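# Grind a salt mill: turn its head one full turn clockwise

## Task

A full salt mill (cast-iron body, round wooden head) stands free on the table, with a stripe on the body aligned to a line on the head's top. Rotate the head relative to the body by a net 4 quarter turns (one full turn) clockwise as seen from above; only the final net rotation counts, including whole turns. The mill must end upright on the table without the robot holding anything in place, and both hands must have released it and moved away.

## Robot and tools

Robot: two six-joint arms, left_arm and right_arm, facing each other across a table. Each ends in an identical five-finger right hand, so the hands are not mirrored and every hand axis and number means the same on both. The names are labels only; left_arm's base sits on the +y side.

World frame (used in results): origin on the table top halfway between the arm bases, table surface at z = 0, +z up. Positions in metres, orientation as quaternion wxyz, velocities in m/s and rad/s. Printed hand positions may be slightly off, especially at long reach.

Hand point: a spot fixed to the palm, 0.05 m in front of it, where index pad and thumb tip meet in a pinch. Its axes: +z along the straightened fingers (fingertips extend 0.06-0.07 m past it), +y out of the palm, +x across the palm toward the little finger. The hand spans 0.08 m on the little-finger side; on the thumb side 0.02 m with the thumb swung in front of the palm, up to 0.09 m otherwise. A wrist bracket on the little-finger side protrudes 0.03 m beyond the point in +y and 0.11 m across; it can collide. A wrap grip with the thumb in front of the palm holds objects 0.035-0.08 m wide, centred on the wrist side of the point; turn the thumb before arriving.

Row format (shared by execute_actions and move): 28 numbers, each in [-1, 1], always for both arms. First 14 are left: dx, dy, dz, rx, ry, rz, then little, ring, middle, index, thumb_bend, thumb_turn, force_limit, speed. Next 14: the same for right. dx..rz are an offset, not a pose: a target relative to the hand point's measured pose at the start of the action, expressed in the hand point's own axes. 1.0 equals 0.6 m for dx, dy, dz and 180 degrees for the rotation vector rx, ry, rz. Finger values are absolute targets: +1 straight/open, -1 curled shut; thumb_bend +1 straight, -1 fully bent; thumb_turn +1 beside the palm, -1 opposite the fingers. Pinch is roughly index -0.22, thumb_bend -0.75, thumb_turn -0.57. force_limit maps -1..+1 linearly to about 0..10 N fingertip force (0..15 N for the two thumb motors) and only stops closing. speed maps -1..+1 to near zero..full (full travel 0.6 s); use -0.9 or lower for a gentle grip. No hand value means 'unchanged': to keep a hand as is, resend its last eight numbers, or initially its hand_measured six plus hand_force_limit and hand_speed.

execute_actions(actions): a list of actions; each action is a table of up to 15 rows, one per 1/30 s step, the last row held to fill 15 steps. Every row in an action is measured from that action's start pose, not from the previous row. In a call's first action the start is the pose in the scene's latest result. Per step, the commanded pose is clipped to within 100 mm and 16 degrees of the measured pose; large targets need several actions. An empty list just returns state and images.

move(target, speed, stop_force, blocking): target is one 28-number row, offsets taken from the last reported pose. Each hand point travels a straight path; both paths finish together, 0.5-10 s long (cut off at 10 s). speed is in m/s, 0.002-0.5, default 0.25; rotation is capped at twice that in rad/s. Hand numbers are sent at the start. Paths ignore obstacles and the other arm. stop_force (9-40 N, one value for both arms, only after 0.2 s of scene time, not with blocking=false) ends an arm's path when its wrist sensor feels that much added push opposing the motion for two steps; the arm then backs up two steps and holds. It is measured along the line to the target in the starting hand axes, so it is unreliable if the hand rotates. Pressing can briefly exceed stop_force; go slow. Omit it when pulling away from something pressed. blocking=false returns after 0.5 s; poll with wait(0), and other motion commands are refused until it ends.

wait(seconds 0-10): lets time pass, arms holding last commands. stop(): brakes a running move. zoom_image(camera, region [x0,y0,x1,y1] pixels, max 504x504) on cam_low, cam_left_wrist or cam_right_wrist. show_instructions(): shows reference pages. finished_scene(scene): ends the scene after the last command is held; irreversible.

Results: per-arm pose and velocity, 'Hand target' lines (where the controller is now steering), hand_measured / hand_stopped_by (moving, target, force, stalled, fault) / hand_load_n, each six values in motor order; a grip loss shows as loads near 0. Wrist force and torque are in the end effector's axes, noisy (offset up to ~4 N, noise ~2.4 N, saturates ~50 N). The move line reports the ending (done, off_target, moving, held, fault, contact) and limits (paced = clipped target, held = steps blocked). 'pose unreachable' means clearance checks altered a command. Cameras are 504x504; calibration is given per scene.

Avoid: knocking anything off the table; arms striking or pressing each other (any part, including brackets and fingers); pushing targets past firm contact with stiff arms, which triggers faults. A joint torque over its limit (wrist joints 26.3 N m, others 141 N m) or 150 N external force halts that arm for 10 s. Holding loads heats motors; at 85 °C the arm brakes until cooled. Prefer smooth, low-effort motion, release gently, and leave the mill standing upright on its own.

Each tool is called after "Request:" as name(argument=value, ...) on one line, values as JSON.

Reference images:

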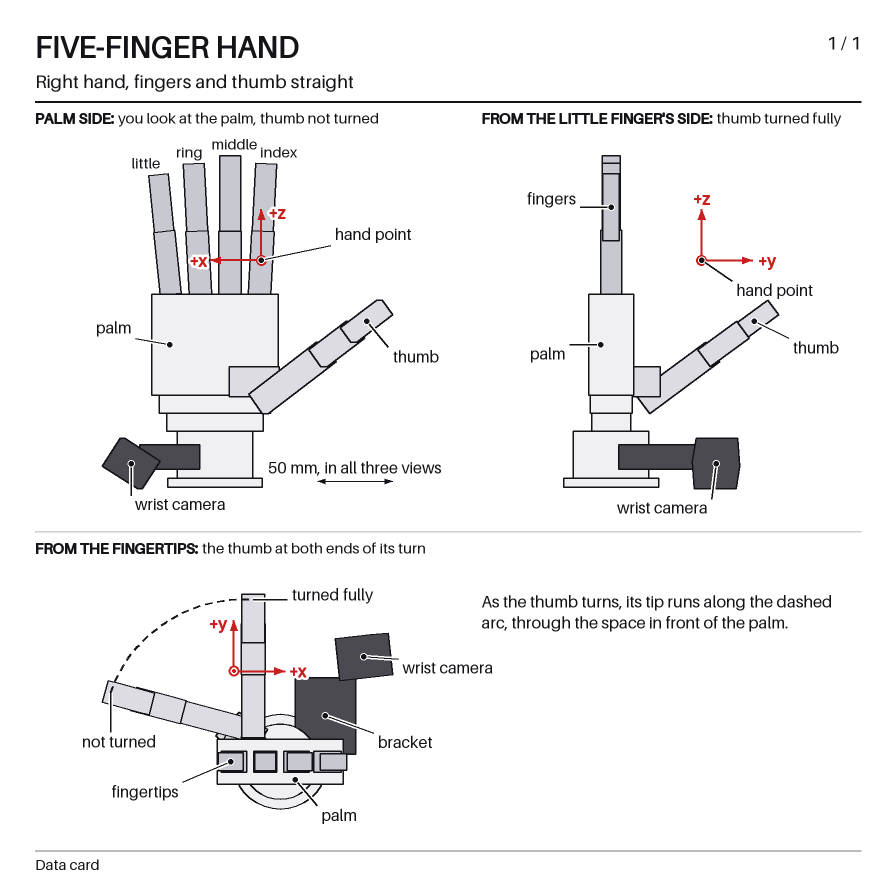

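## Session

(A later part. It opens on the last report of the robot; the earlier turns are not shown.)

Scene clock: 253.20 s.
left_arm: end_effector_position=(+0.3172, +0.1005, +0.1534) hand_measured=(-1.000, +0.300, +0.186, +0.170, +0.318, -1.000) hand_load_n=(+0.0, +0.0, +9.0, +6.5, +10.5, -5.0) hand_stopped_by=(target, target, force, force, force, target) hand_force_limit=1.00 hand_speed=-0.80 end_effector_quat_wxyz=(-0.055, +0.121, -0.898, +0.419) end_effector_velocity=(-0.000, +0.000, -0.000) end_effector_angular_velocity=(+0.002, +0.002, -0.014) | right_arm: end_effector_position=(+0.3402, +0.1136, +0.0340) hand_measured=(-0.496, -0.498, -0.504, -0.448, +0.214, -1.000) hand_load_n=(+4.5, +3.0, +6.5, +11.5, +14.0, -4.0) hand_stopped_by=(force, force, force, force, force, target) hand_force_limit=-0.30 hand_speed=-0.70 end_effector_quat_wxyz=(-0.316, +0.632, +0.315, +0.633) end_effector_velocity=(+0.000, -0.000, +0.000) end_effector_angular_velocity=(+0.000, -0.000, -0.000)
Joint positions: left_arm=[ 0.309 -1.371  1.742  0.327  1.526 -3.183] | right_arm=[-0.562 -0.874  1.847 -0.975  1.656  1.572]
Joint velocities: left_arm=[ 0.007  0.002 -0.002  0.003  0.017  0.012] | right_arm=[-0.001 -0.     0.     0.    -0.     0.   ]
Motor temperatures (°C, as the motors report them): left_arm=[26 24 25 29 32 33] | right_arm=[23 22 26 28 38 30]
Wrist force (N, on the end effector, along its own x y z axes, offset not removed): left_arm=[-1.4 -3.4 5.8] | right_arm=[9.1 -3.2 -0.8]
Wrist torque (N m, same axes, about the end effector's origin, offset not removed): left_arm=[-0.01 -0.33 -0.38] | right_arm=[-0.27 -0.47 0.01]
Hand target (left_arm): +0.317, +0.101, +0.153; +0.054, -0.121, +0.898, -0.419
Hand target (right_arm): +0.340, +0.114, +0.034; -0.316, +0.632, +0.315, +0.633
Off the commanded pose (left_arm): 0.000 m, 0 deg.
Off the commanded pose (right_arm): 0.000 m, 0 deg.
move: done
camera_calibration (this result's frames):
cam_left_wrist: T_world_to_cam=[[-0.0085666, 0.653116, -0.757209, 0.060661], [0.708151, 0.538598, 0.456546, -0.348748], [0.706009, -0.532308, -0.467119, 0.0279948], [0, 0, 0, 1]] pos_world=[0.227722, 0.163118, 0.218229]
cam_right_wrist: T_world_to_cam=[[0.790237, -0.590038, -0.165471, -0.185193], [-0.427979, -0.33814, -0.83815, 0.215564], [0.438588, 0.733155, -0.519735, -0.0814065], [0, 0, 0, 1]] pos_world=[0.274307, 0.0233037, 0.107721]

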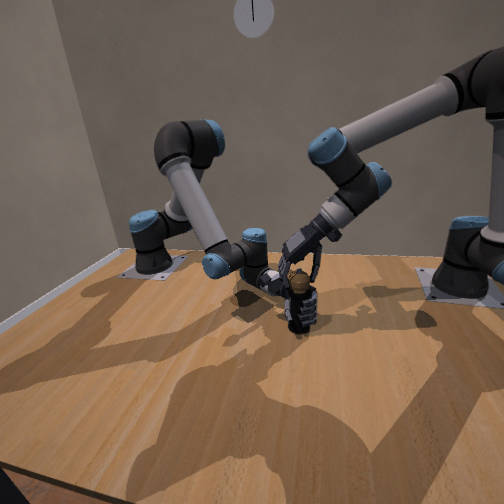

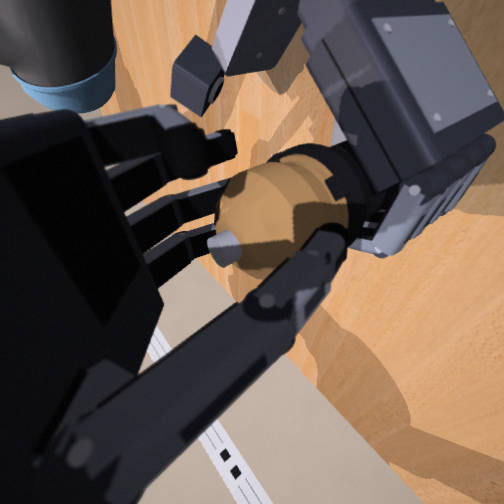

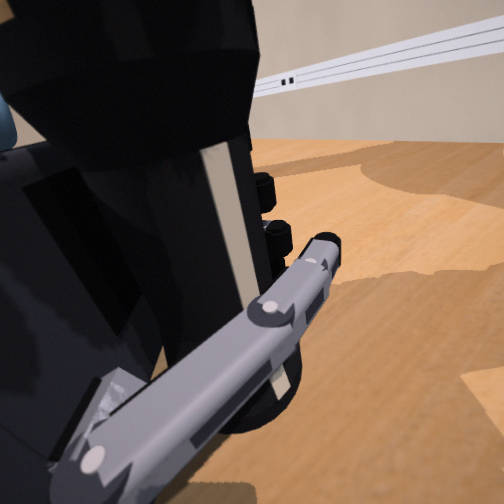

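Request:
move(target=[0.0062,-0.007,0.0083,0,0.1277,0.1071,-1,0.3,-0.3,-0.3,-0.75,-1,1,-0.8, 0,0,0,0,0,0,-1,-1,-1,-1,-1,-1,-0.3,-0.7], speed=0.3)

Request:
zoom_image(camera="cam_low", region=[250, 240, 350, 340])

Scene clock: 264.30 s.
left_arm: end_effector_position=(+0.3153, +0.0932, +0.1533) hand_measured=(-1.000, +0.300, +0.188, +0.170, +0.294, -1.000) hand_load_n=(+0.0, +0.0, +7.0, +7.0, +16.0, -5.5) hand_stopped_by=(target, target, force, force, force, target) hand_force_limit=1.00 hand_speed=-0.80 end_effector_quat_wxyz=(-0.055, +0.115, +0.898, -0.420) end_effector_velocity=(-0.000, +0.000, -0.000) end_effector_angular_velocity=(+0.004, +0.001, -0.015) | right_arm: end_effector_position=(+0.3402, +0.1136, +0.0340) hand_measured=(-0.496, -0.498, -0.504, -0.448, +0.214, -1.000) hand_load_n=(+3.5, +2.5, +6.0, +11.5, +14.5, -3.0) hand_stopped_by=(force, force, force, force, force, target) hand_force_limit=-0.30 hand_speed=-0.70 end_effector_quat_wxyz=(-0.316, +0.632, +0.315, +0.633) end_effector_velocity=(-0.000, -0.000, -0.000) end_effector_angular_velocity=(-0.001, +0.001, -0.002)
Joint positions: left_arm=[ 0.497 -1.259  1.619  0.449  2.055 -2.691] | right_arm=[-0.562 -0.874  1.847 -0.975  1.656  1.572]
Joint velocities: left_arm=[ 0.005  0.007 -0.008  0.013  0.013  0.017] | right_arm=[ 0.     0.001 -0.     0.001  0.002  0.   ]
Motor temperatures (°C, as the motors report them): left_arm=[26 24 25 29 32 33] | right_arm=[23 22 26 28 38 30]
Wrist force (N, on the end effector, along its own x y z axes, offset not removed): left_arm=[-2.0 -2.4 -7.0] | right_arm=[9.6 1.7 -6.3]
Wrist torque (N m, same axes, about the end effector's origin, offset not removed): left_arm=[-0.11 0.04 -0.29] | right_arm=[0.10 -0.04 0.76]
Hand target (left_arm): +0.315, +0.093, +0.153; -0.056, +0.115, +0.898, -0.420
Hand target (right_arm): +0.340, +0.114, +0.034; -0.316, +0.632, +0.315, +0.633
Off the commanded pose (left_arm): 0.000 m, 0 deg.
Off the commanded pose (right_arm): 0.000 m, 0 deg.
move: done
camera_calibration (this result's frames):
cam_left_wrist: T_world_to_cam=[[0.31821, 0.568922, -0.758334, -0.0296021], [0.882434, 0.114604, 0.456264, -0.358816], [0.346487, -0.814367, -0.465568, 0.164858], [0, 0, 0, 1]] pos_world=[0.26893, 0.192218, 0.218019]
cam_right_wrist: T_world_to_cam=[[0.790237, -0.590038, -0.165472, -0.185193], [-0.42798, -0.33814, -0.83815, 0.215565], [0.438588, 0.733155, -0.519735, -0.0814065], [0, 0, 0, 1]] pos_world=[0.274307, 0.0233036, 0.107721]

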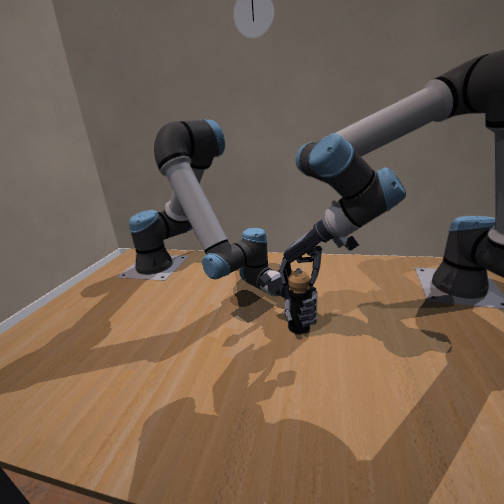

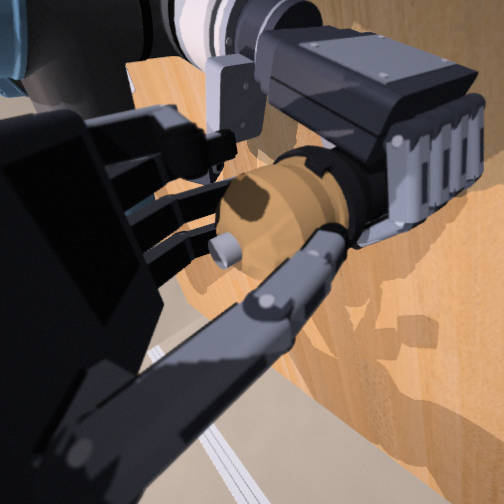

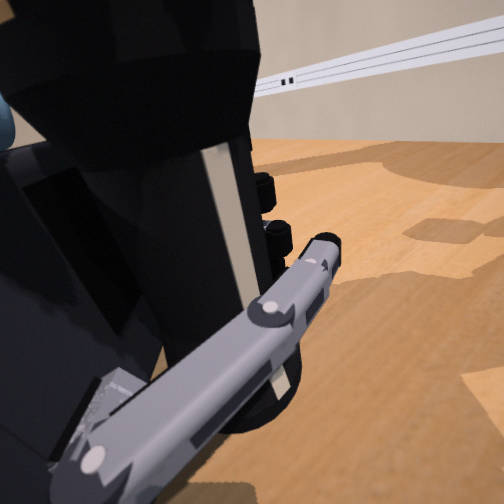

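Region (250, 240, 350, 340) of cam_low's 504x504 image, scaled by 5.040, with more detail than that image has.

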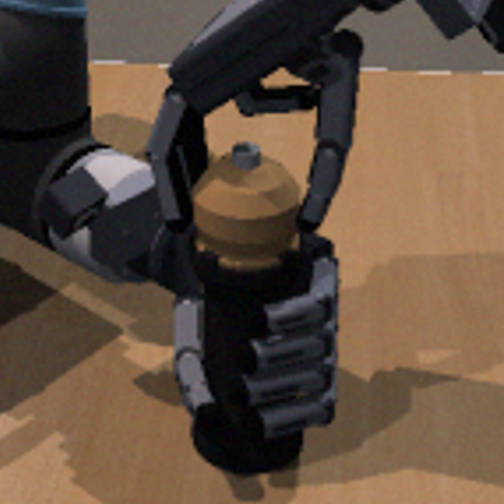

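Request:
move(target=[0.0042,-0.0054,0.0064,0,0.1277,0.1071,-1,0.3,-0.3,-0.3,-0.75,-1,1,-0.8, 0,0,0,0,0,0,-1,-1,-1,-1,-1,-1,-0.3,-0.7], speed=0.3)

Scene clock: 271.33 s.
left_arm: end_effector_position=(+0.3115, +0.0889, +0.1535) hand_measured=(-1.000, +0.300, +0.188, +0.170, +0.294, -1.000) hand_load_n=(+0.0, +0.0, +8.0, +9.0, +15.0, -6.5) hand_stopped_by=(target, target, force, force, force, target) hand_force_limit=1.00 hand_speed=-0.80 end_effector_quat_wxyz=(-0.161, +0.343, +0.838, -0.393) end_effector_velocity=(+0.000, +0.000, -0.000) end_effector_angular_velocity=(+0.005, +0.001, -0.015) | right_arm: end_effector_position=(+0.3402, +0.1136, +0.0340) hand_measured=(-0.496, -0.498, -0.504, -0.448, +0.214, -1.000) hand_load_n=(+4.5, +3.0, +6.5, +11.5, +14.5, -3.0) hand_stopped_by=(force, force, force, force, force, target) hand_force_limit=-0.30 hand_speed=-0.70 end_effector_quat_wxyz=(-0.316, +0.632, +0.315, +0.633) end_effector_velocity=(-0.000, -0.000, -0.001) end_effector_angular_velocity=(-0.002, +0.000, +0.001)
Joint positions: left_arm=[ 0.611 -1.016  1.359  0.903  2.401 -2.   ] | right_arm=[-0.562 -0.874  1.847 -0.975  1.656  1.572]
Joint velocities: left_arm=[ 0.002  0.011 -0.012  0.024  0.004  0.024] | right_arm=[ 0.     0.001  0.     0.    -0.    -0.001]
Motor temperatures (°C, as the motors report them): left_arm=[26 24 25 29 32 33] | right_arm=[23 22 26 28 38 30]
Wrist force (N, on the end effector, along its own x y z axes, offset not removed): left_arm=[-0.3 -5.5 -2.8] | right_arm=[7.2 2.2 -0.4]
Wrist torque (N m, same axes, about the end effector's origin, offset not removed): left_arm=[0.05 0.35 -0.59] | right_arm=[0.00 -0.23 0.85]
Hand target (left_arm): +0.312, +0.089, +0.153; -0.162, +0.344, +0.838, -0.392
Hand target (right_arm): +0.340, +0.114, +0.034; -0.316, +0.632, +0.315, +0.633
Off the commanded pose (left_arm): 0.000 m, 0 deg.
Off the commanded pose (right_arm): 0.000 m, 0 deg.
move: done
camera_calibration (this result's frames):
cam_left_wrist: T_world_to_cam=[[0.559957, 0.332561, -0.758849, -0.0800929], [0.821739, -0.339883, 0.457411, -0.295904], [-0.105803, -0.879706, -0.463598, 0.309123], [0, 0, 0, 1]] pos_world=[0.32071, 0.198001, 0.21788]
cam_right_wrist: T_world_to_cam=[[0.790237, -0.590038, -0.165471, -0.185193], [-0.42798, -0.33814, -0.83815, 0.215564], [0.438588, 0.733155, -0.519735, -0.0814065], [0, 0, 0, 1]] pos_world=[0.274307, 0.0233036, 0.107721]

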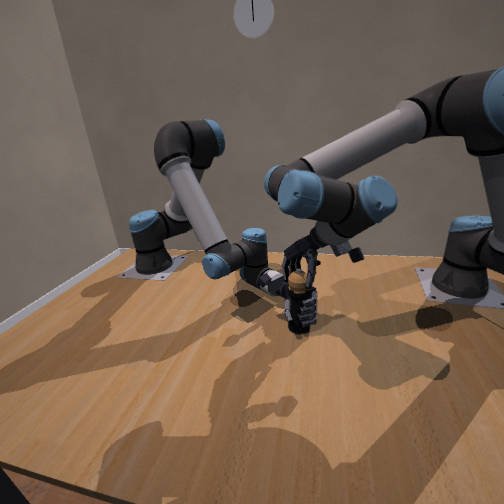

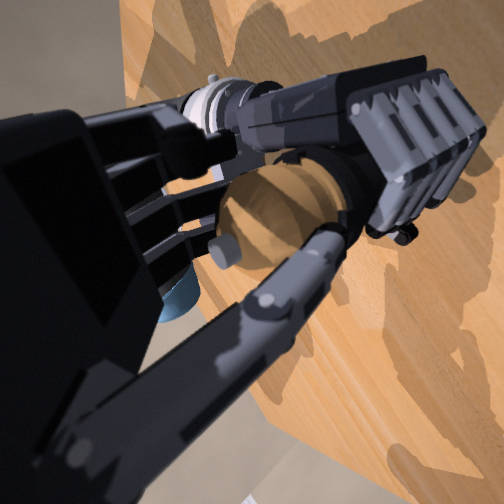

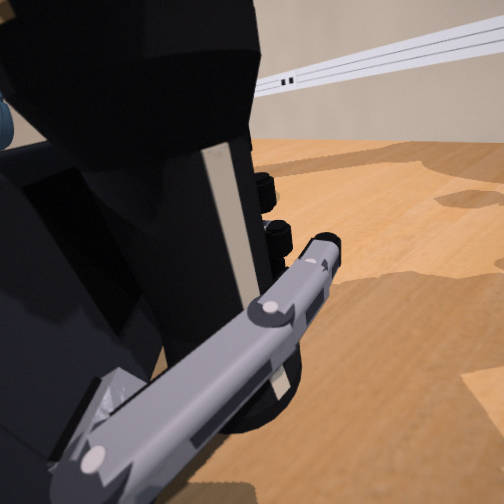

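Request:
execute_actions(actions=[[[0,0,0,0,0,0,-1,0.45,0.45,0.45,1,-1,1,0.3, 0,0,0,0,0,0,-1,-1,-1,-1,-1,-1,-0.3,-0.7]]])

Request:
move(target=[0.0275,0.0116,-0.0138,0,-0.576,-0.48,-1,0.45,0.45,0.45,1,-1,1,0.3, 0,0,0,0,0,0,-1,-1,-1,-1,-1,-1,-0.3,-0.7], speed=0.45)

Scene clock: 281.37 s.
left_arm: end_effector_position=(+0.3115, +0.0889, +0.1535) hand_measured=(-1.000, +0.450, +0.450, +0.450, +0.828, -1.000) hand_load_n=(+0.0, +0.0, +0.0, +0.0, +0.0, +0.0) hand_stopped_by=(target, target, target, target, moving, target) hand_force_limit=1.00 hand_speed=0.30 end_effector_quat_wxyz=(-0.161, +0.343, +0.838, -0.393) end_effector_velocity=(+0.000, +0.000, -0.000) end_effector_angular_velocity=(+0.000, -0.000, +0.000) | right_arm: end_effector_position=(+0.3402, +0.1136, +0.0340) hand_measured=(-0.496, -0.498, -0.504, -0.448, +0.214, -1.000) hand_load_n=(+3.5, +2.5, +6.0, +12.0, +14.5, -2.5) hand_stopped_by=(force, force, force, force, force, target) hand_force_limit=-0.30 hand_speed=-0.70 end_effector_quat_wxyz=(-0.316, +0.632, +0.315, +0.633) end_effector_velocity=(+0.000, +0.000, +0.001) end_effector_angular_velocity=(+0.001, -0.001, -0.000)
Joint positions: left_arm=[ 0.611 -1.016  1.359  0.903  2.401 -2.   ] | right_arm=[-0.562 -0.874  1.847 -0.975  1.656  1.572]
Joint velocities: left_arm=[-0.    -0.     0.001 -0.001 -0.    -0.   ] | right_arm=[-0.    -0.001 -0.    -0.001  0.    -0.   ]
Motor temperatures (°C, as the motors report them): left_arm=[26 24 25 29 32 33] | right_arm=[23 22 26 28 38 30]
Wrist force (N, on the end effector, along its own x y z axes, offset not removed): left_arm=[-1.6 -1.0 2.0] | right_arm=[7.4 -0.7 -0.7]
Wrist torque (N m, same axes, about the end effector's origin, offset not removed): left_arm=[-0.38 0.30 -0.37] | right_arm=[-0.02 -0.02 0.38]
Hand target (left_arm): +0.312, +0.089, +0.153; -0.161, +0.343, +0.838, -0.393
Hand target (right_arm): +0.340, +0.114, +0.034; -0.316, +0.632, +0.315, +0.633
Off the commanded pose (left_arm): 0.000 m, 0 deg.
Off the commanded pose (right_arm): 0.000 m, 0 deg.
camera_calibration (this result's frames):
cam_left_wrist: T_world_to_cam=[[0.559971, 0.332546, -0.758845, -0.0801062], [0.821728, -0.339889, 0.457426, -0.295927], [-0.105808, -0.87971, -0.46359, 0.309127], [0, 0, 0, 1]] pos_world=[0.320737, 0.197999, 0.217885]
cam_right_wrist: T_world_to_cam=[[0.790237, -0.590038, -0.165472, -0.185193], [-0.427979, -0.338139, -0.83815, 0.215565], [0.438588, 0.733156, -0.519734, -0.0814064], [0, 0, 0, 1]] pos_world=[0.274307, 0.0233037, 0.107722]

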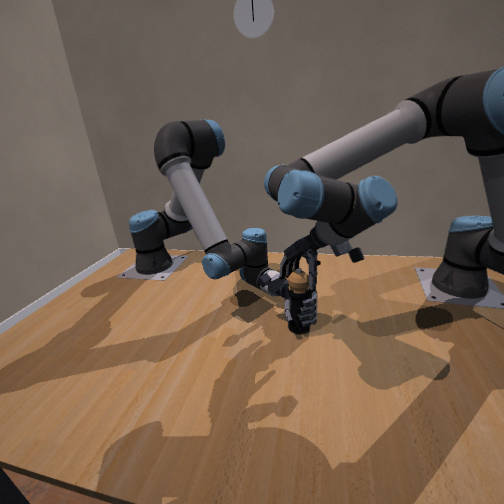

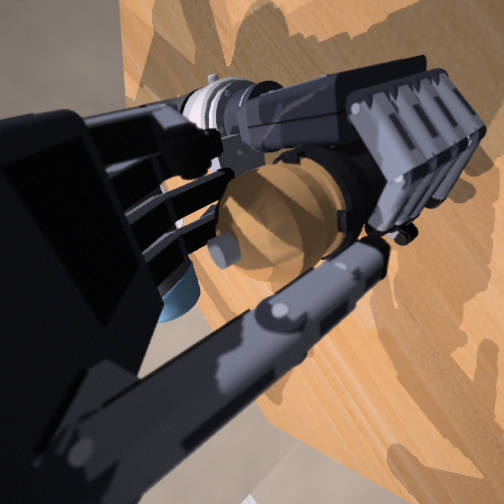

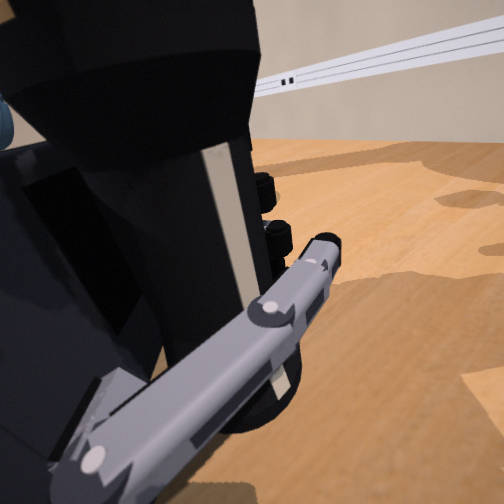

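Scene clock: 284.73 s.
left_arm: end_effector_position=(+0.3076, +0.1079, +0.1541) hand_measured=(-1.000, +0.450, +0.450, +0.450, +1.000, -1.000) hand_load_n=(+0.0, +0.0, +0.0, +0.0, +0.0, +0.0) hand_stopped_by=(target, target, target, target, target, target) hand_force_limit=1.00 hand_speed=0.30 end_effector_quat_wxyz=(-0.301, +0.642, -0.638, +0.300) end_effector_velocity=(-0.000, +0.000, -0.000) end_effector_angular_velocity=(+0.005, +0.002, +0.015) | right_arm: end_effector_position=(+0.3402, +0.1136, +0.0340) hand_measured=(-0.496, -0.498, -0.504, -0.448, +0.214, -1.000) hand_load_n=(+3.5, +2.5, +6.0, +12.0, +14.5, -2.5) hand_stopped_by=(force, force, force, force, force, target) hand_force_limit=-0.30 hand_speed=-0.70 end_effector_quat_wxyz=(-0.316, +0.632, +0.315, +0.633) end_effector_velocity=(+0.000, -0.000, -0.000) end_effector_angular_velocity=(-0.001, +0.000, -0.001)
Joint positions: left_arm=[ 0.068 -0.948  1.346  1.219  0.694 -4.775] | right_arm=[-0.562 -0.874  1.847 -0.975  1.656  1.572]
Joint velocities: left_arm=[ 0.002  0.009 -0.009  0.021  0.003 -0.021] | right_arm=[ 0.    -0.     0.     0.001  0.001 -0.   ]
Motor temperatures (°C, as the motors report them): left_arm=[26 24 25 29 32 33] | right_arm=[23 22 26 28 38 30]
Wrist force (N, on the end effector, along its own x y z axes, offset not removed): left_arm=[-1.6 0.3 0.7] | right_arm=[9.3 -0.1 0.1]
Wrist torque (N m, same axes, about the end effector's origin, offset not removed): left_arm=[-0.07 0.39 -0.17] | right_arm=[0.15 -0.34 0.56]
Hand target (left_arm): +0.308, +0.108, +0.154; -0.301, +0.643, -0.638, +0.300
Hand target (right_arm): +0.340, +0.114, +0.034; -0.316, +0.632, +0.315, +0.633
Off the commanded pose (left_arm): 0.001 m, 0 deg.
Off the commanded pose (right_arm): 0.000 m, 0 deg.
move: done
camera_calibration (this result's frames):
cam_left_wrist: T_world_to_cam=[[-0.630111, 0.16241, -0.75933, 0.300784], [-0.338552, 0.822584, 0.456878, -0.0550192], [0.698815, 0.544957, -0.463336, -0.0755366], [0, 0, 0, 1]] pos_world=[0.223687, 0.037572, 0.218533]
cam_right_wrist: T_world_to_cam=[[0.790237, -0.590038, -0.165471, -0.185193], [-0.427979, -0.338139, -0.83815, 0.215565], [0.438588, 0.733156, -0.519734, -0.0814064], [0, 0, 0, 1]] pos_world=[0.274307, 0.0233037, 0.107722]

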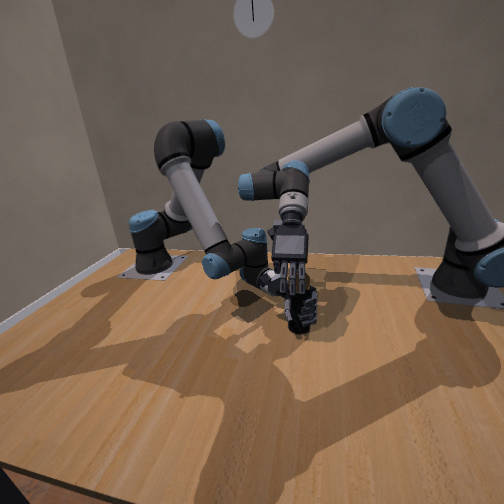

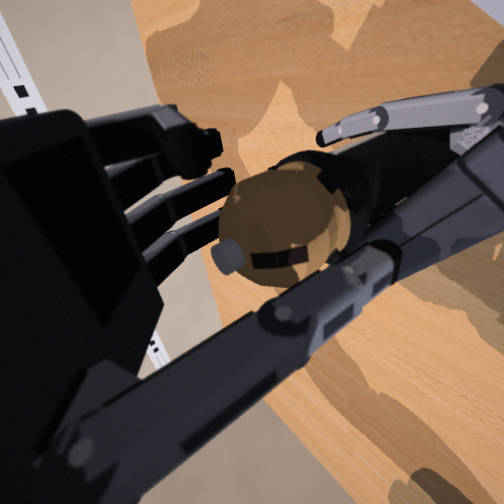

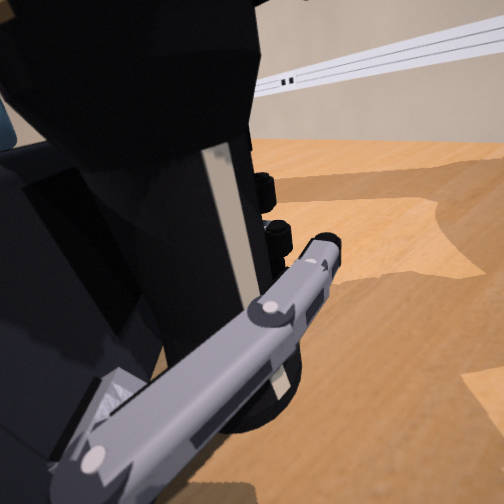

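Request:
execute_actions(actions=[[[-0.002,0.0005,0.0005,0,0,0,-1,0.3,0.25,0.25,0.45,-1,-0.5,0.3, 0,0,0,0,0,0,-1,-1,-1,-1,-1,-1,-0.3,-0.7]],[[0,0,0,0,0,0,-1,0.3,-0.3,-0.3,-0.6,-1,-0.3,-0.7, 0,0,0,0,0,0,-1,-1,-1,-1,-1,-1,-0.3,-0.7]],[[0,0,0,0,0,0,-1,0.3,-0.3,-0.3,-0.75,-1,1,-0.7, 0,0,0,0,0,0,-1,-1,-1,-1,-1,-1,-0.3,-0.7]]])

Request:
move(target=[0.0065,-0.0073,0.0087,0,0.192,0.16,-1,0.3,-0.3,-0.3,-0.75,-1,1,-0.7, 0,0,0,0,0,0,-1,-1,-1,-1,-1,-1,-0.3,-0.7], speed=0.35)

Scene clock: 300.23 s.
left_arm: end_effector_position=(+0.3077, +0.1091, +0.1537) hand_measured=(-1.000, +0.300, +0.170, +0.154, +0.344, -1.000) hand_load_n=(+0.0, +0.0, +6.0, +8.5, +14.0, +0.5) hand_stopped_by=(target, target, force, force, force, target) hand_force_limit=1.00 hand_speed=-0.70 end_effector_quat_wxyz=(-0.301, +0.642, -0.638, +0.300) end_effector_velocity=(-0.000, -0.000, +0.000) end_effector_angular_velocity=(-0.001, -0.000, +0.001) | right_arm: end_effector_position=(+0.3402, +0.1136, +0.0340) hand_measured=(-0.496, -0.498, -0.504, -0.448, +0.214, -1.000) hand_load_n=(+3.5, +2.5, +6.0, +12.0, +14.5, -3.0) hand_stopped_by=(force, force, force, force, force, target) hand_force_limit=-0.30 hand_speed=-0.70 end_effector_quat_wxyz=(-0.316, +0.632, +0.315, +0.633) end_effector_velocity=(+0.000, +0.000, +0.000) end_effector_angular_velocity=(-0.000, -0.000, +0.000)
Joint positions: left_arm=[ 0.068 -0.95   1.351  1.217  0.694 -4.775] | right_arm=[-0.562 -0.874  1.847 -0.975  1.656  1.572]
Joint velocities: left_arm=[-0.     0.    -0.     0.    -0.    -0.001] | right_arm=[-0.    -0.001 -0.     0.001 -0.001 -0.   ]
Motor temperatures (°C, as the motors report them): left_arm=[26 24 25 29 32 33] | right_arm=[23 22 26 28 38 30]
Wrist force (N, on the end effector, along its own x y z axes, offset not removed): left_arm=[-0.6 -1.2 3.5] | right_arm=[8.8 -0.6 -1.2]
Wrist torque (N m, same axes, about the end effector's origin, offset not removed): left_arm=[-0.29 0.08 -0.08] | right_arm=[0.09 -0.18 0.43]
Hand target (left_arm): +0.308, +0.109, +0.154; -0.301, +0.642, -0.638, +0.300
Hand target (right_arm): +0.340, +0.114, +0.034; -0.316, +0.632, +0.315, +0.633
Off the commanded pose (left_arm): 0.000 m, 0 deg.
Off the commanded pose (right_arm): 0.000 m, 0 deg.
camera_calibration (this result's frames):
cam_left_wrist: T_world_to_cam=[[-0.630071, 0.162367, -0.759373, 0.300318], [-0.338626, 0.822571, 0.456846, -0.0557535], [0.698815, 0.544989, -0.463297, -0.0764157], [0, 0, 0, 1]] pos_world=[0.223743, 0.0387452, 0.218121]
cam_right_wrist: T_world_to_cam=[[0.790237, -0.590038, -0.165471, -0.185193], [-0.427979, -0.338139, -0.83815, 0.215565], [0.438588, 0.733156, -0.519734, -0.0814064], [0, 0, 0, 1]] pos_world=[0.274307, 0.0233037, 0.107722]

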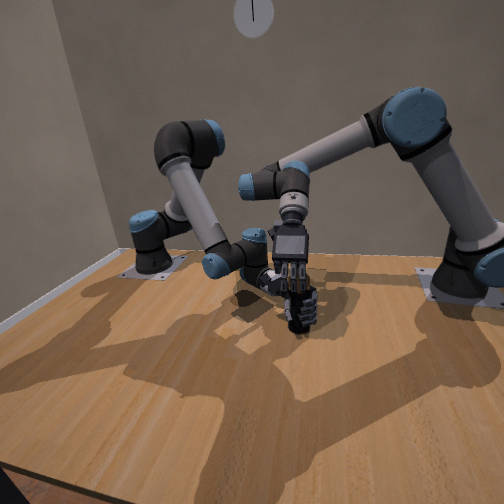

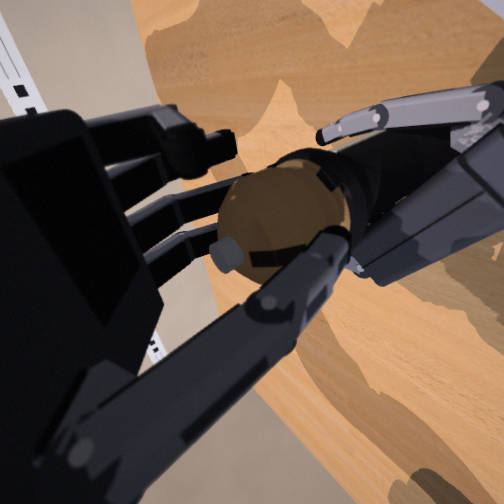

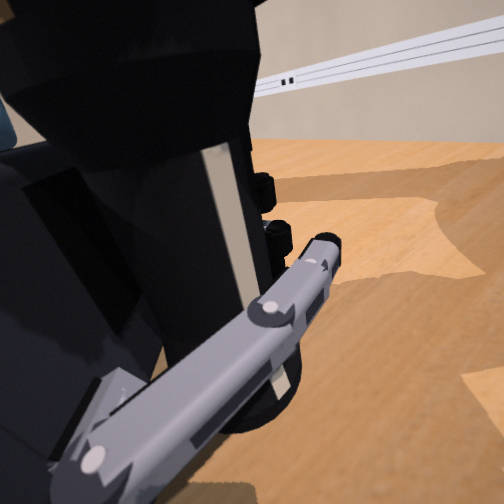

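Scene clock: 302.00 s.
left_arm: end_effector_position=(+0.3144, +0.1055, +0.1535) hand_measured=(-1.000, +0.300, +0.170, +0.154, +0.344, -1.000) hand_load_n=(+0.0, +0.0, +9.5, +10.0, +11.0, -6.0) hand_stopped_by=(target, target, force, force, force, target) hand_force_limit=1.00 hand_speed=-0.70 end_effector_quat_wxyz=(-0.164, +0.350, -0.835, +0.392) end_effector_velocity=(+0.000, +0.000, -0.000) end_effector_angular_velocity=(-0.001, +0.002, -0.012) | right_arm: end_effector_position=(+0.3402, +0.1136, +0.0340) hand_measured=(-0.496, -0.498, -0.504, -0.448, +0.214, -1.000) hand_load_n=(+4.0, +3.0, +6.5, +11.5, +14.0, -4.0) hand_stopped_by=(force, force, force, force, force, target) hand_force_limit=-0.30 hand_speed=-0.70 end_effector_quat_wxyz=(-0.316, +0.632, +0.315, +0.633) end_effector_velocity=(+0.000, +0.000, +0.000) end_effector_angular_velocity=(+0.000, -0.000, +0.001)
Joint positions: left_arm=[ 0.131 -1.298  1.681  0.472  1.01  -3.692] | right_arm=[-0.562 -0.874  1.847 -0.975  1.656  1.572]
Joint velocities: left_arm=[ 0.005 -0.005  0.005 -0.009  0.013  0.013] | right_arm=[-0.    -0.    -0.    -0.    -0.001 -0.   ]
Motor temperatures (°C, as the motors report them): left_arm=[26 24 25 29 32 33] | right_arm=[23 22 26 28 38 30]
Wrist force (N, on the end effector, along its own x y z axes, offset not removed): left_arm=[1.4 -13.4 0.6] | right_arm=[10.0 -4.1 3.0]
Wrist torque (N m, same axes, about the end effector's origin, offset not removed): left_arm=[-0.38 0.10 -0.52] | right_arm=[-0.20 -0.72 -0.08]
Hand target (left_arm): +0.314, +0.106, +0.153; +0.164, -0.349, +0.835, -0.392
Hand target (right_arm): +0.340, +0.114, +0.034; -0.316, +0.632, +0.315, +0.633
Off the commanded pose (left_arm): 0.000 m, 0 deg.
Off the commanded pose (right_arm): 0.000 m, 0 deg.
move: done
camera_calibration (this result's frames):
cam_left_wrist: T_world_to_cam=[[-0.331663, 0.560096, -0.759139, 0.169154], [0.339597, 0.821624, 0.45783, -0.263663], [0.880155, -0.105956, -0.46271, -0.0677405], [0, 0, 0, 1]] pos_world=[0.205264, 0.114712, 0.21778]
cam_right_wrist: T_world_to_cam=[[0.790237, -0.590038, -0.165471, -0.185193], [-0.427979, -0.338139, -0.838151, 0.215565], [0.438588, 0.733156, -0.519733, -0.0814064], [0, 0, 0, 1]] pos_world=[0.274307, 0.0233038, 0.107722]

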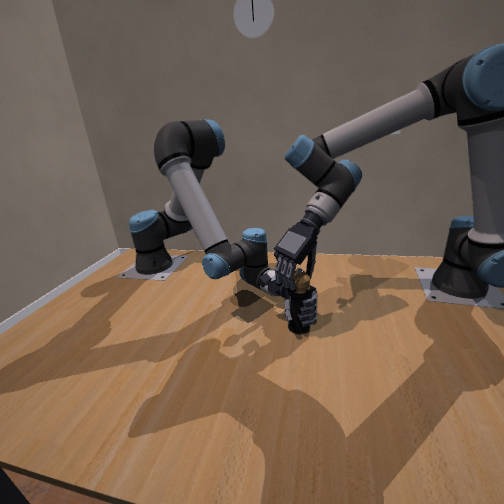

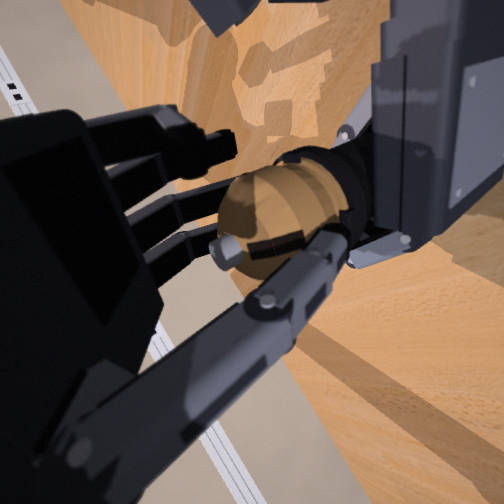

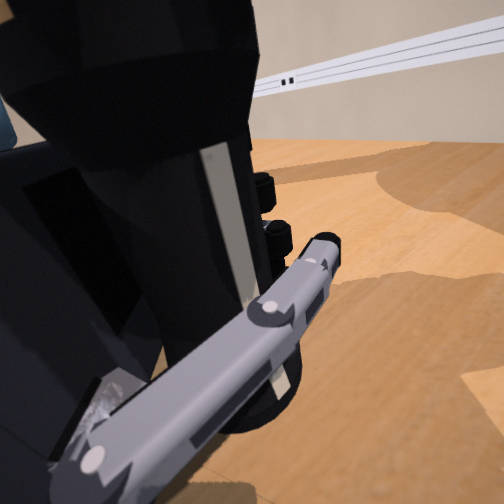

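Request:
move(target=[0.0083,-0.0091,0.0109,0,0.192,0.16,-1,0.3,-0.3,-0.3,-0.8,-1,1,-0.7, 0,0,0,0,0,0,-1,-1,-1,-1,-1,-1,-0.3,-0.7], speed=0.35)

Request:
move(target=[0.0088,-0.008,0.0096,0,0.192,0.16,-1,0.3,-0.3,-0.3,-0.85,-1,1,-0.7, 0,0,0,0,0,0,-1,-1,-1,-1,-1,-1,-0.3,-0.7], speed=0.35)

Scene clock: 311.30 s.
left_arm: end_effector_position=(+0.3169, +0.0959, +0.1532) hand_measured=(-1.000, +0.300, +0.172, +0.154, +0.322, -1.000) hand_load_n=(+0.0, +0.0, +9.5, +8.5, +16.0, -7.5) hand_stopped_by=(target, target, force, force, force, target) hand_force_limit=1.00 hand_speed=-0.70 end_effector_quat_wxyz=(-0.002, +0.005, -0.905, +0.425) end_effector_velocity=(+0.000, +0.000, -0.000) end_effector_angular_velocity=(+0.004, +0.003, -0.015) | right_arm: end_effector_position=(+0.3402, +0.1136, +0.0340) hand_measured=(-0.496, -0.498, -0.504, -0.448, +0.214, -1.000) hand_load_n=(+5.0, +3.5, +7.0, +11.5, +14.0, -3.5) hand_stopped_by=(force, force, force, force, force, target) hand_force_limit=-0.30 hand_speed=-0.70 end_effector_quat_wxyz=(-0.316, +0.632, +0.315, +0.633) end_effector_velocity=(+0.001, -0.001, -0.000) end_effector_angular_velocity=(-0.000, +0.001, -0.003)
Joint positions: left_arm=[ 0.405 -1.337  1.705  0.347  1.795 -2.951] | right_arm=[-0.562 -0.874  1.847 -0.975  1.656  1.572]
Joint velocities: left_arm=[ 0.007  0.006 -0.007  0.008  0.018  0.014] | right_arm=[-0.001 -0.    -0.     0.001  0.003  0.   ]
Motor temperatures (°C, as the motors report them): left_arm=[26 24 25 29 32 33] | right_arm=[23 22 26 28 38 30]
Wrist force (N, on the end effector, along its own x y z axes, offset not removed): left_arm=[3.4 -5.7 -2.2] | right_arm=[6.1 2.1 5.4]
Wrist torque (N m, same axes, about the end effector's origin, offset not removed): left_arm=[-0.41 -0.16 -0.41] | right_arm=[-0.47 -0.27 0.71]
Hand target (left_arm): +0.317, +0.096, +0.153; +0.001, -0.004, +0.905, -0.424
Hand target (right_arm): +0.340, +0.114, +0.034; -0.316, +0.632, +0.315, +0.633
Off the commanded pose (left_arm): 0.000 m, 0 deg.
Off the commanded pose (right_arm): 0.000 m, 0 deg.
move: done
camera_calibration (this result's frames):
cam_left_wrist: T_world_to_cam=[[0.160254, 0.631066, -0.758996, 0.012399], [0.82029, 0.342558, 0.458016, -0.362951], [0.549038, -0.695995, -0.462761, 0.0904941], [0, 0, 0, 1]] pos_world=[0.246053, 0.179491, 0.217525]
cam_right_wrist: T_world_to_cam=[[0.790237, -0.590038, -0.165472, -0.185193], [-0.427979, -0.338139, -0.83815, 0.215565], [0.438588, 0.733156, -0.519734, -0.0814064], [0, 0, 0, 1]] pos_world=[0.274307, 0.0233037, 0.107722]

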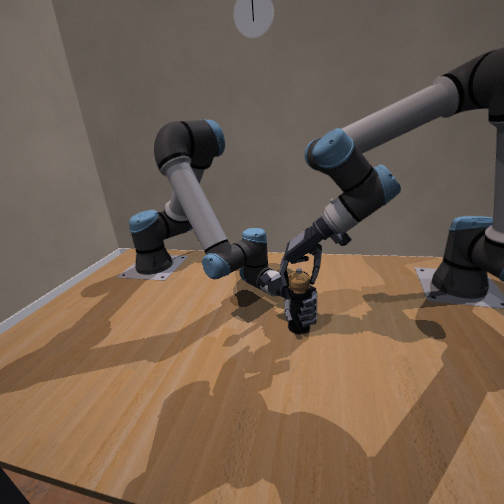

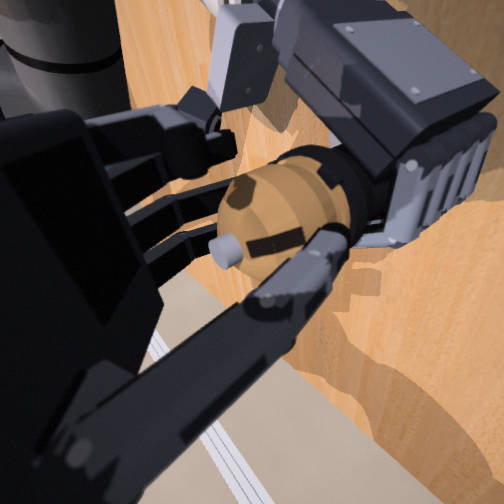

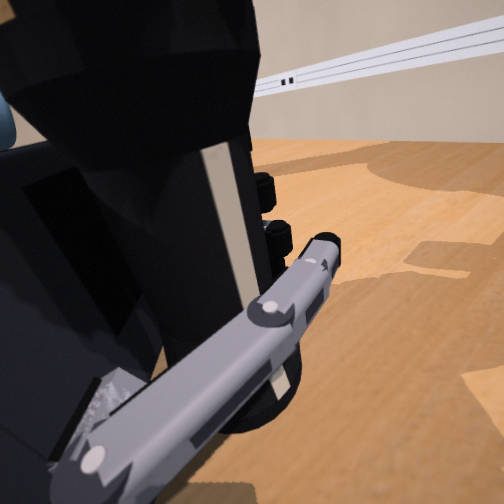

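Scene clock: 313.10 s.
left_arm: end_effector_position=(+0.3116, +0.0883, +0.1533) hand_measured=(-1.000, +0.300, +0.172, +0.154, +0.322, -1.000) hand_load_n=(+0.0, +0.0, +11.0, +10.0, +15.0, -7.5) hand_stopped_by=(target, target, force, force, force, target) hand_force_limit=1.00 hand_speed=-0.70 end_effector_quat_wxyz=(-0.160, +0.342, +0.838, -0.393) end_effector_velocity=(+0.000, +0.000, -0.000) end_effector_angular_velocity=(+0.006, +0.001, -0.014) | right_arm: end_effector_position=(+0.3402, +0.1136, +0.0340) hand_measured=(-0.496, -0.498, -0.504, -0.448, +0.214, -1.000) hand_load_n=(+5.0, +4.0, +7.0, +12.0, +14.0, -3.0) hand_stopped_by=(force, force, force, force, force, target) hand_force_limit=-0.30 hand_speed=-0.70 end_effector_quat_wxyz=(-0.316, +0.632, +0.315, +0.633) end_effector_velocity=(-0.000, +0.000, -0.000) end_effector_angular_velocity=(-0.001, -0.000, +0.001)
Joint positions: left_arm=[ 0.61  -1.017  1.361  0.896  2.399 -2.006] | right_arm=[-0.562 -0.874  1.847 -0.975  1.656  1.572]
Joint velocities: left_arm=[ 0.002  0.01  -0.012  0.024  0.003  0.022] | right_arm=[ 0.001  0.    -0.     0.    -0.    -0.   ]
Motor temperatures (°C, as the motors report them): left_arm=[26 24 25 29 32 33] | right_arm=[23 22 26 28 38 30]
Wrist force (N, on the end effector, along its own x y z axes, offset not removed): left_arm=[2.7 -9.5 1.0] | right_arm=[3.5 4.7 8.8]
Wrist torque (N m, same axes, about the end effector's origin, offset not removed): left_arm=[0.06 0.04 -0.44] | right_arm=[-0.14 -0.41 0.91]
Hand target (left_arm): +0.312, +0.088, +0.153; -0.160, +0.342, +0.838, -0.393
Hand target (right_arm): +0.340, +0.114, +0.034; -0.316, +0.632, +0.315, +0.633
Off the commanded pose (left_arm): 0.000 m, 0 deg.
Off the commanded pose (right_arm): 0.000 m, 0 deg.
move: done
camera_calibration (this result's frames):
cam_left_wrist: T_world_to_cam=[[0.559603, 0.33315, -0.758852, -0.0800371], [0.822402, -0.336436, 0.458766, -0.296817], [-0.102467, -0.880808, -0.462254, 0.307369], [0, 0, 0, 1]] pos_world=[0.320387, 0.197538, 0.217516]
cam_right_wrist: T_world_to_cam=[[0.790231, -0.590046, -0.165472, -0.185192], [-0.427982, -0.338134, -0.83815, 0.215566], [0.438596, 0.733151, -0.519734, -0.0814077], [0, 0, 0, 1]] pos_world=[0.274308, 0.0233023, 0.107722]

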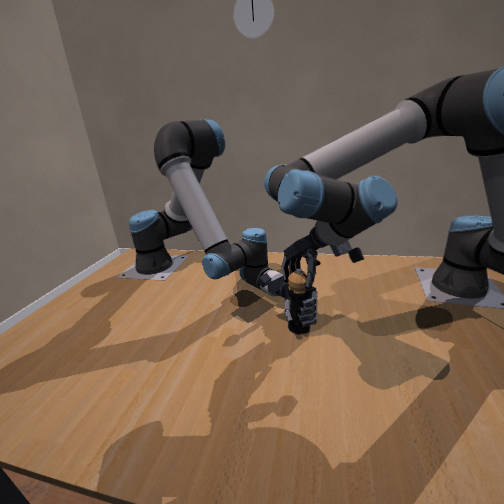

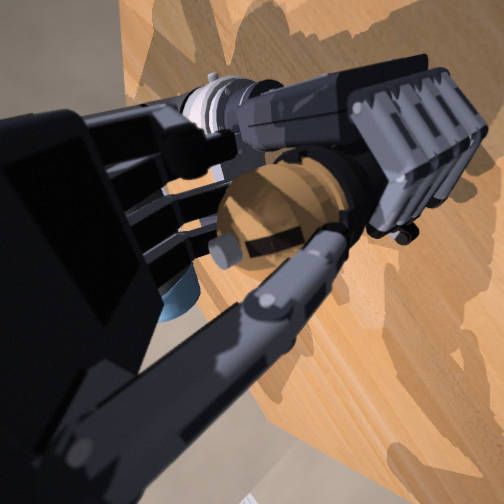

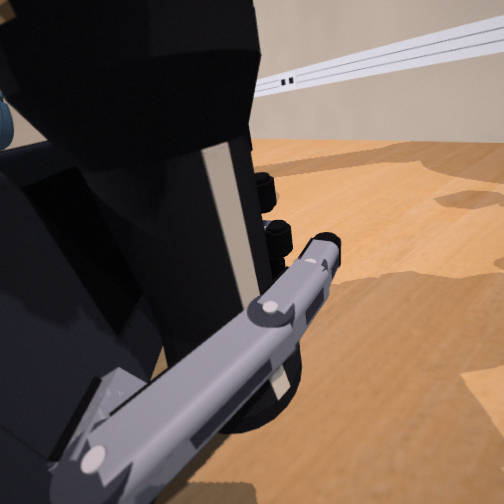

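Request:
move(target=[0.0035,-0.0055,0.0066,0,0.1067,0.0889,-1,0.3,-0.3,-0.3,-0.85,-1,1,-0.7, 0,0,0,0,0,0,-1,-1,-1,-1,-1,-1,-0.3,-0.7], speed=0.25)

Request:
execute_actions(actions=[[[0,0,0,0,0,0,-1,0.47,0.47,0.47,1,-1,1,0.5, 0,0,0,0,0,0,-1,-1,-1,-1,-1,-1,-0.3,-0.7]]])

Scene clock: 323.67 s.
left_arm: end_effector_position=(+0.3064, +0.0861, +0.1534) hand_measured=(-1.000, +0.300, +0.172, +0.154, +0.322, -1.000) hand_load_n=(+0.0, +0.0, +10.5, +9.5, +15.0, -7.5) hand_stopped_by=(target, target, force, force, force, target) hand_force_limit=1.00 hand_speed=-0.70 end_effector_quat_wxyz=(-0.241, +0.515, +0.745, -0.349) end_effector_velocity=(-0.000, -0.000, -0.000) end_effector_angular_velocity=(+0.002, +0.002, -0.015) | right_arm: end_effector_position=(+0.3402, +0.1136, +0.0340) hand_measured=(-0.496, -0.498, -0.504, -0.448, +0.214, -1.000) hand_load_n=(+4.5, +3.5, +6.5, +12.0, +14.0, -2.5) hand_stopped_by=(force, force, force, force, force, target) hand_force_limit=-0.30 hand_speed=-0.70 end_effector_quat_wxyz=(-0.316, +0.632, +0.315, +0.633) end_effector_velocity=(+0.000, -0.000, -0.000) end_effector_angular_velocity=(-0.000, +0.001, -0.001)
Joint positions: left_arm=[ 0.632 -0.808  1.145  1.431  2.431 -1.311] | right_arm=[-0.562 -0.874  1.847 -0.975  1.656  1.572]
Joint velocities: left_arm=[ 0.     0.008 -0.009  0.022 -0.002  0.024] | right_arm=[-0.     0.     0.     0.001  0.001  0.001]
Motor temperatures (°C, as the motors report them): left_arm=[26 24 25 29 32 33] | right_arm=[23 22 26 28 38 30]
Wrist force (N, on the end effector, along its own x y z axes, offset not removed): left_arm=[3.6 -5.3 0.2] | right_arm=[5.3 5.0 3.5]
Wrist torque (N m, same axes, about the end effector's origin, offset not removed): left_arm=[0.13 -0.18 -0.26] | right_arm=[-0.15 -0.25 1.13]
Hand target (left_arm): +0.306, +0.086, +0.153; -0.241, +0.516, +0.744, -0.349
Hand target (right_arm): +0.340, +0.114, +0.034; -0.316, +0.632, +0.315, +0.633
Off the commanded pose (left_arm): 0.000 m, 0 deg.
Off the commanded pose (right_arm): 0.000 m, 0 deg.
move: done
camera_calibration (this result's frames):
cam_left_wrist: T_world_to_cam=[[0.6486, 0.0658461, -0.758276, -0.0806864], [0.603424, -0.651681, 0.459555, -0.199247], [-0.463894, -0.755629, -0.462414, 0.404956], [0, 0, 0, 1]] pos_world=[0.36042, 0.181464, 0.21764]
cam_right_wrist: T_world_to_cam=[[0.790237, -0.590038, -0.165472, -0.185193], [-0.427979, -0.338139, -0.83815, 0.215565], [0.438588, 0.733156, -0.519734, -0.0814064], [0, 0, 0, 1]] pos_world=[0.274307, 0.0233037, 0.107722]

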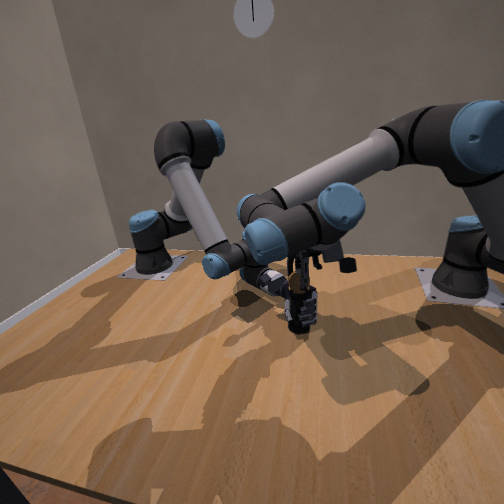

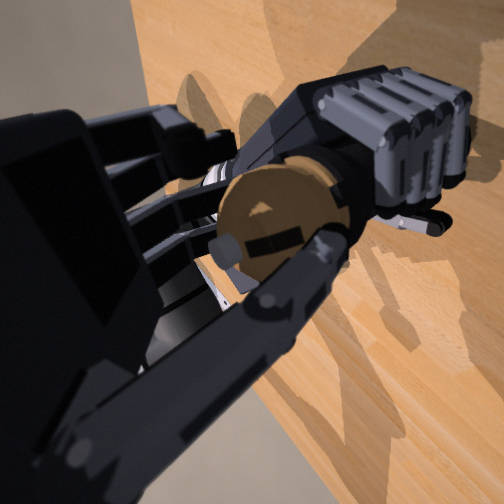

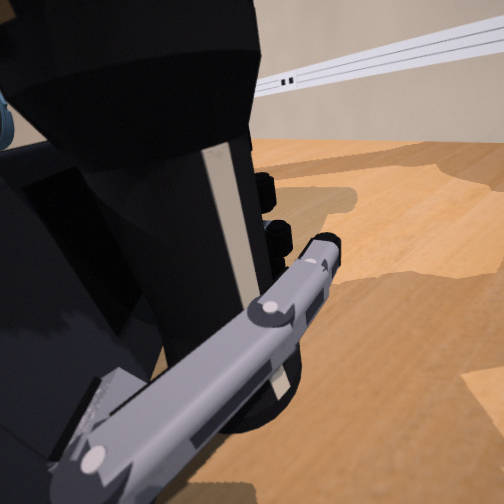

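Scene clock: 324.17 s.
left_arm: end_effector_position=(+0.3065, +0.0861, +0.1534) hand_measured=(-1.000, +0.470, +0.470, +0.470, +0.940, -1.000) hand_load_n=(+0.0, +0.0, +0.0, +0.0, +0.0, +0.0) hand_stopped_by=(target, target, target, target, moving, target) hand_force_limit=1.00 hand_speed=0.50 end_effector_quat_wxyz=(-0.241, +0.515, +0.745, -0.349) end_effector_velocity=(-0.000, +0.000, -0.000) end_effector_angular_velocity=(+0.001, +0.001, +0.000) | right_arm: end_effector_position=(+0.3402, +0.1136, +0.0340) hand_measured=(-0.496, -0.498, -0.504, -0.448, +0.214, -1.000) hand_load_n=(+3.5, +2.5, +6.5, +12.0, +14.5, -2.5) hand_stopped_by=(force, force, force, force, force, target) hand_force_limit=-0.30 hand_speed=-0.70 end_effector_quat_wxyz=(-0.316, +0.632, +0.315, +0.633) end_effector_velocity=(+0.001, -0.000, +0.001) end_effector_angular_velocity=(+0.001, -0.001, -0.002)
Joint positions: left_arm=[ 0.632 -0.808  1.144  1.431  2.431 -1.311] | right_arm=[-0.562 -0.874  1.847 -0.975  1.656  1.572]
Joint velocities: left_arm=[-0.    -0.     0.001  0.     0.    -0.001] | right_arm=[-0.001 -0.     0.    -0.001  0.001  0.   ]
Motor temperatures (°C, as the motors report them): left_arm=[26 24 25 29 32 33] | right_arm=[23 22 26 28 38 30]
Wrist force (N, on the end effector, along its own x y z axes, offset not removed): left_arm=[1.9 -0.3 -0.8] | right_arm=[9.3 1.0 0.7]
Wrist torque (N m, same axes, about the end effector's origin, offset not removed): left_arm=[-0.12 -0.09 0.04] | right_arm=[0.22 -0.18 0.50]
Hand target (left_arm): +0.306, +0.086, +0.153; -0.241, +0.515, +0.745, -0.349
Hand target (right_arm): +0.340, +0.114, +0.034; -0.316, +0.632, +0.315, +0.633
Off the commanded pose (left_arm): 0.000 m, 0 deg.
Off the commanded pose (right_arm): 0.000 m, 0 deg.
camera_calibration (this result's frames):
cam_left_wrist: T_world_to_cam=[[0.648646, 0.0657817, -0.758242, -0.0807202], [0.603415, -0.65161, 0.459667, -0.19933], [-0.463841, -0.755696, -0.462358, 0.404958], [0, 0, 0, 1]] pos_world=[0.360474, 0.181449, 0.217656]
cam_right_wrist: T_world_to_cam=[[0.790238, -0.590037, -0.165472, -0.185192], [-0.427976, -0.338136, -0.838153, 0.215567], [0.438589, 0.733158, -0.519729, -0.0814059], [0, 0, 0, 1]] pos_world=[0.274308, 0.0233041, 0.107725]

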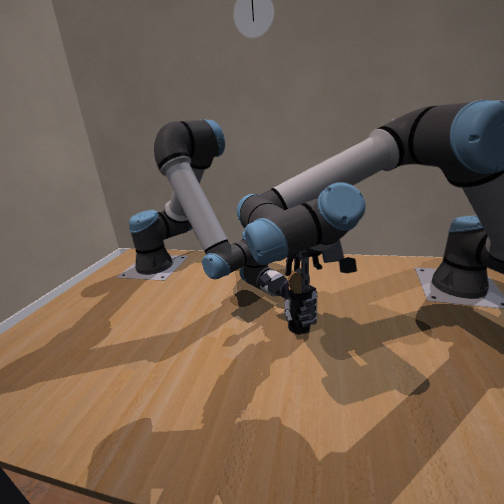

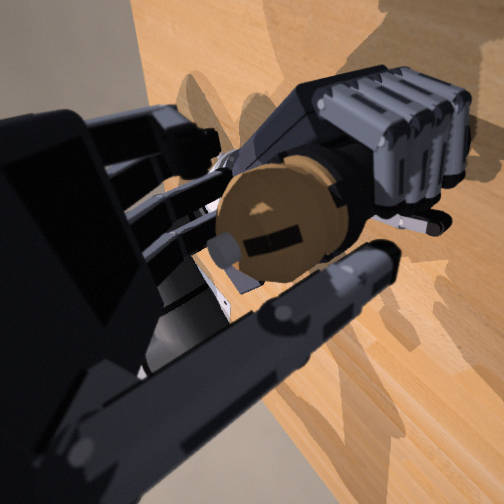

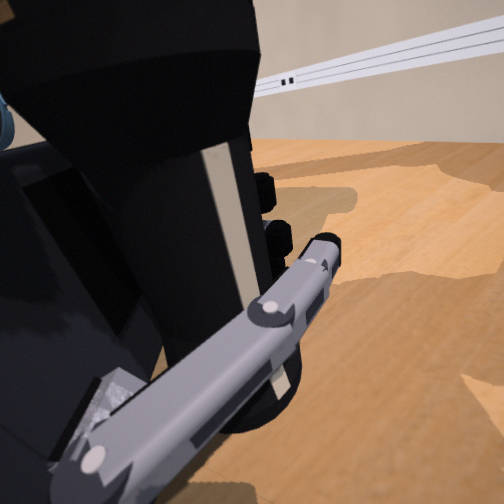

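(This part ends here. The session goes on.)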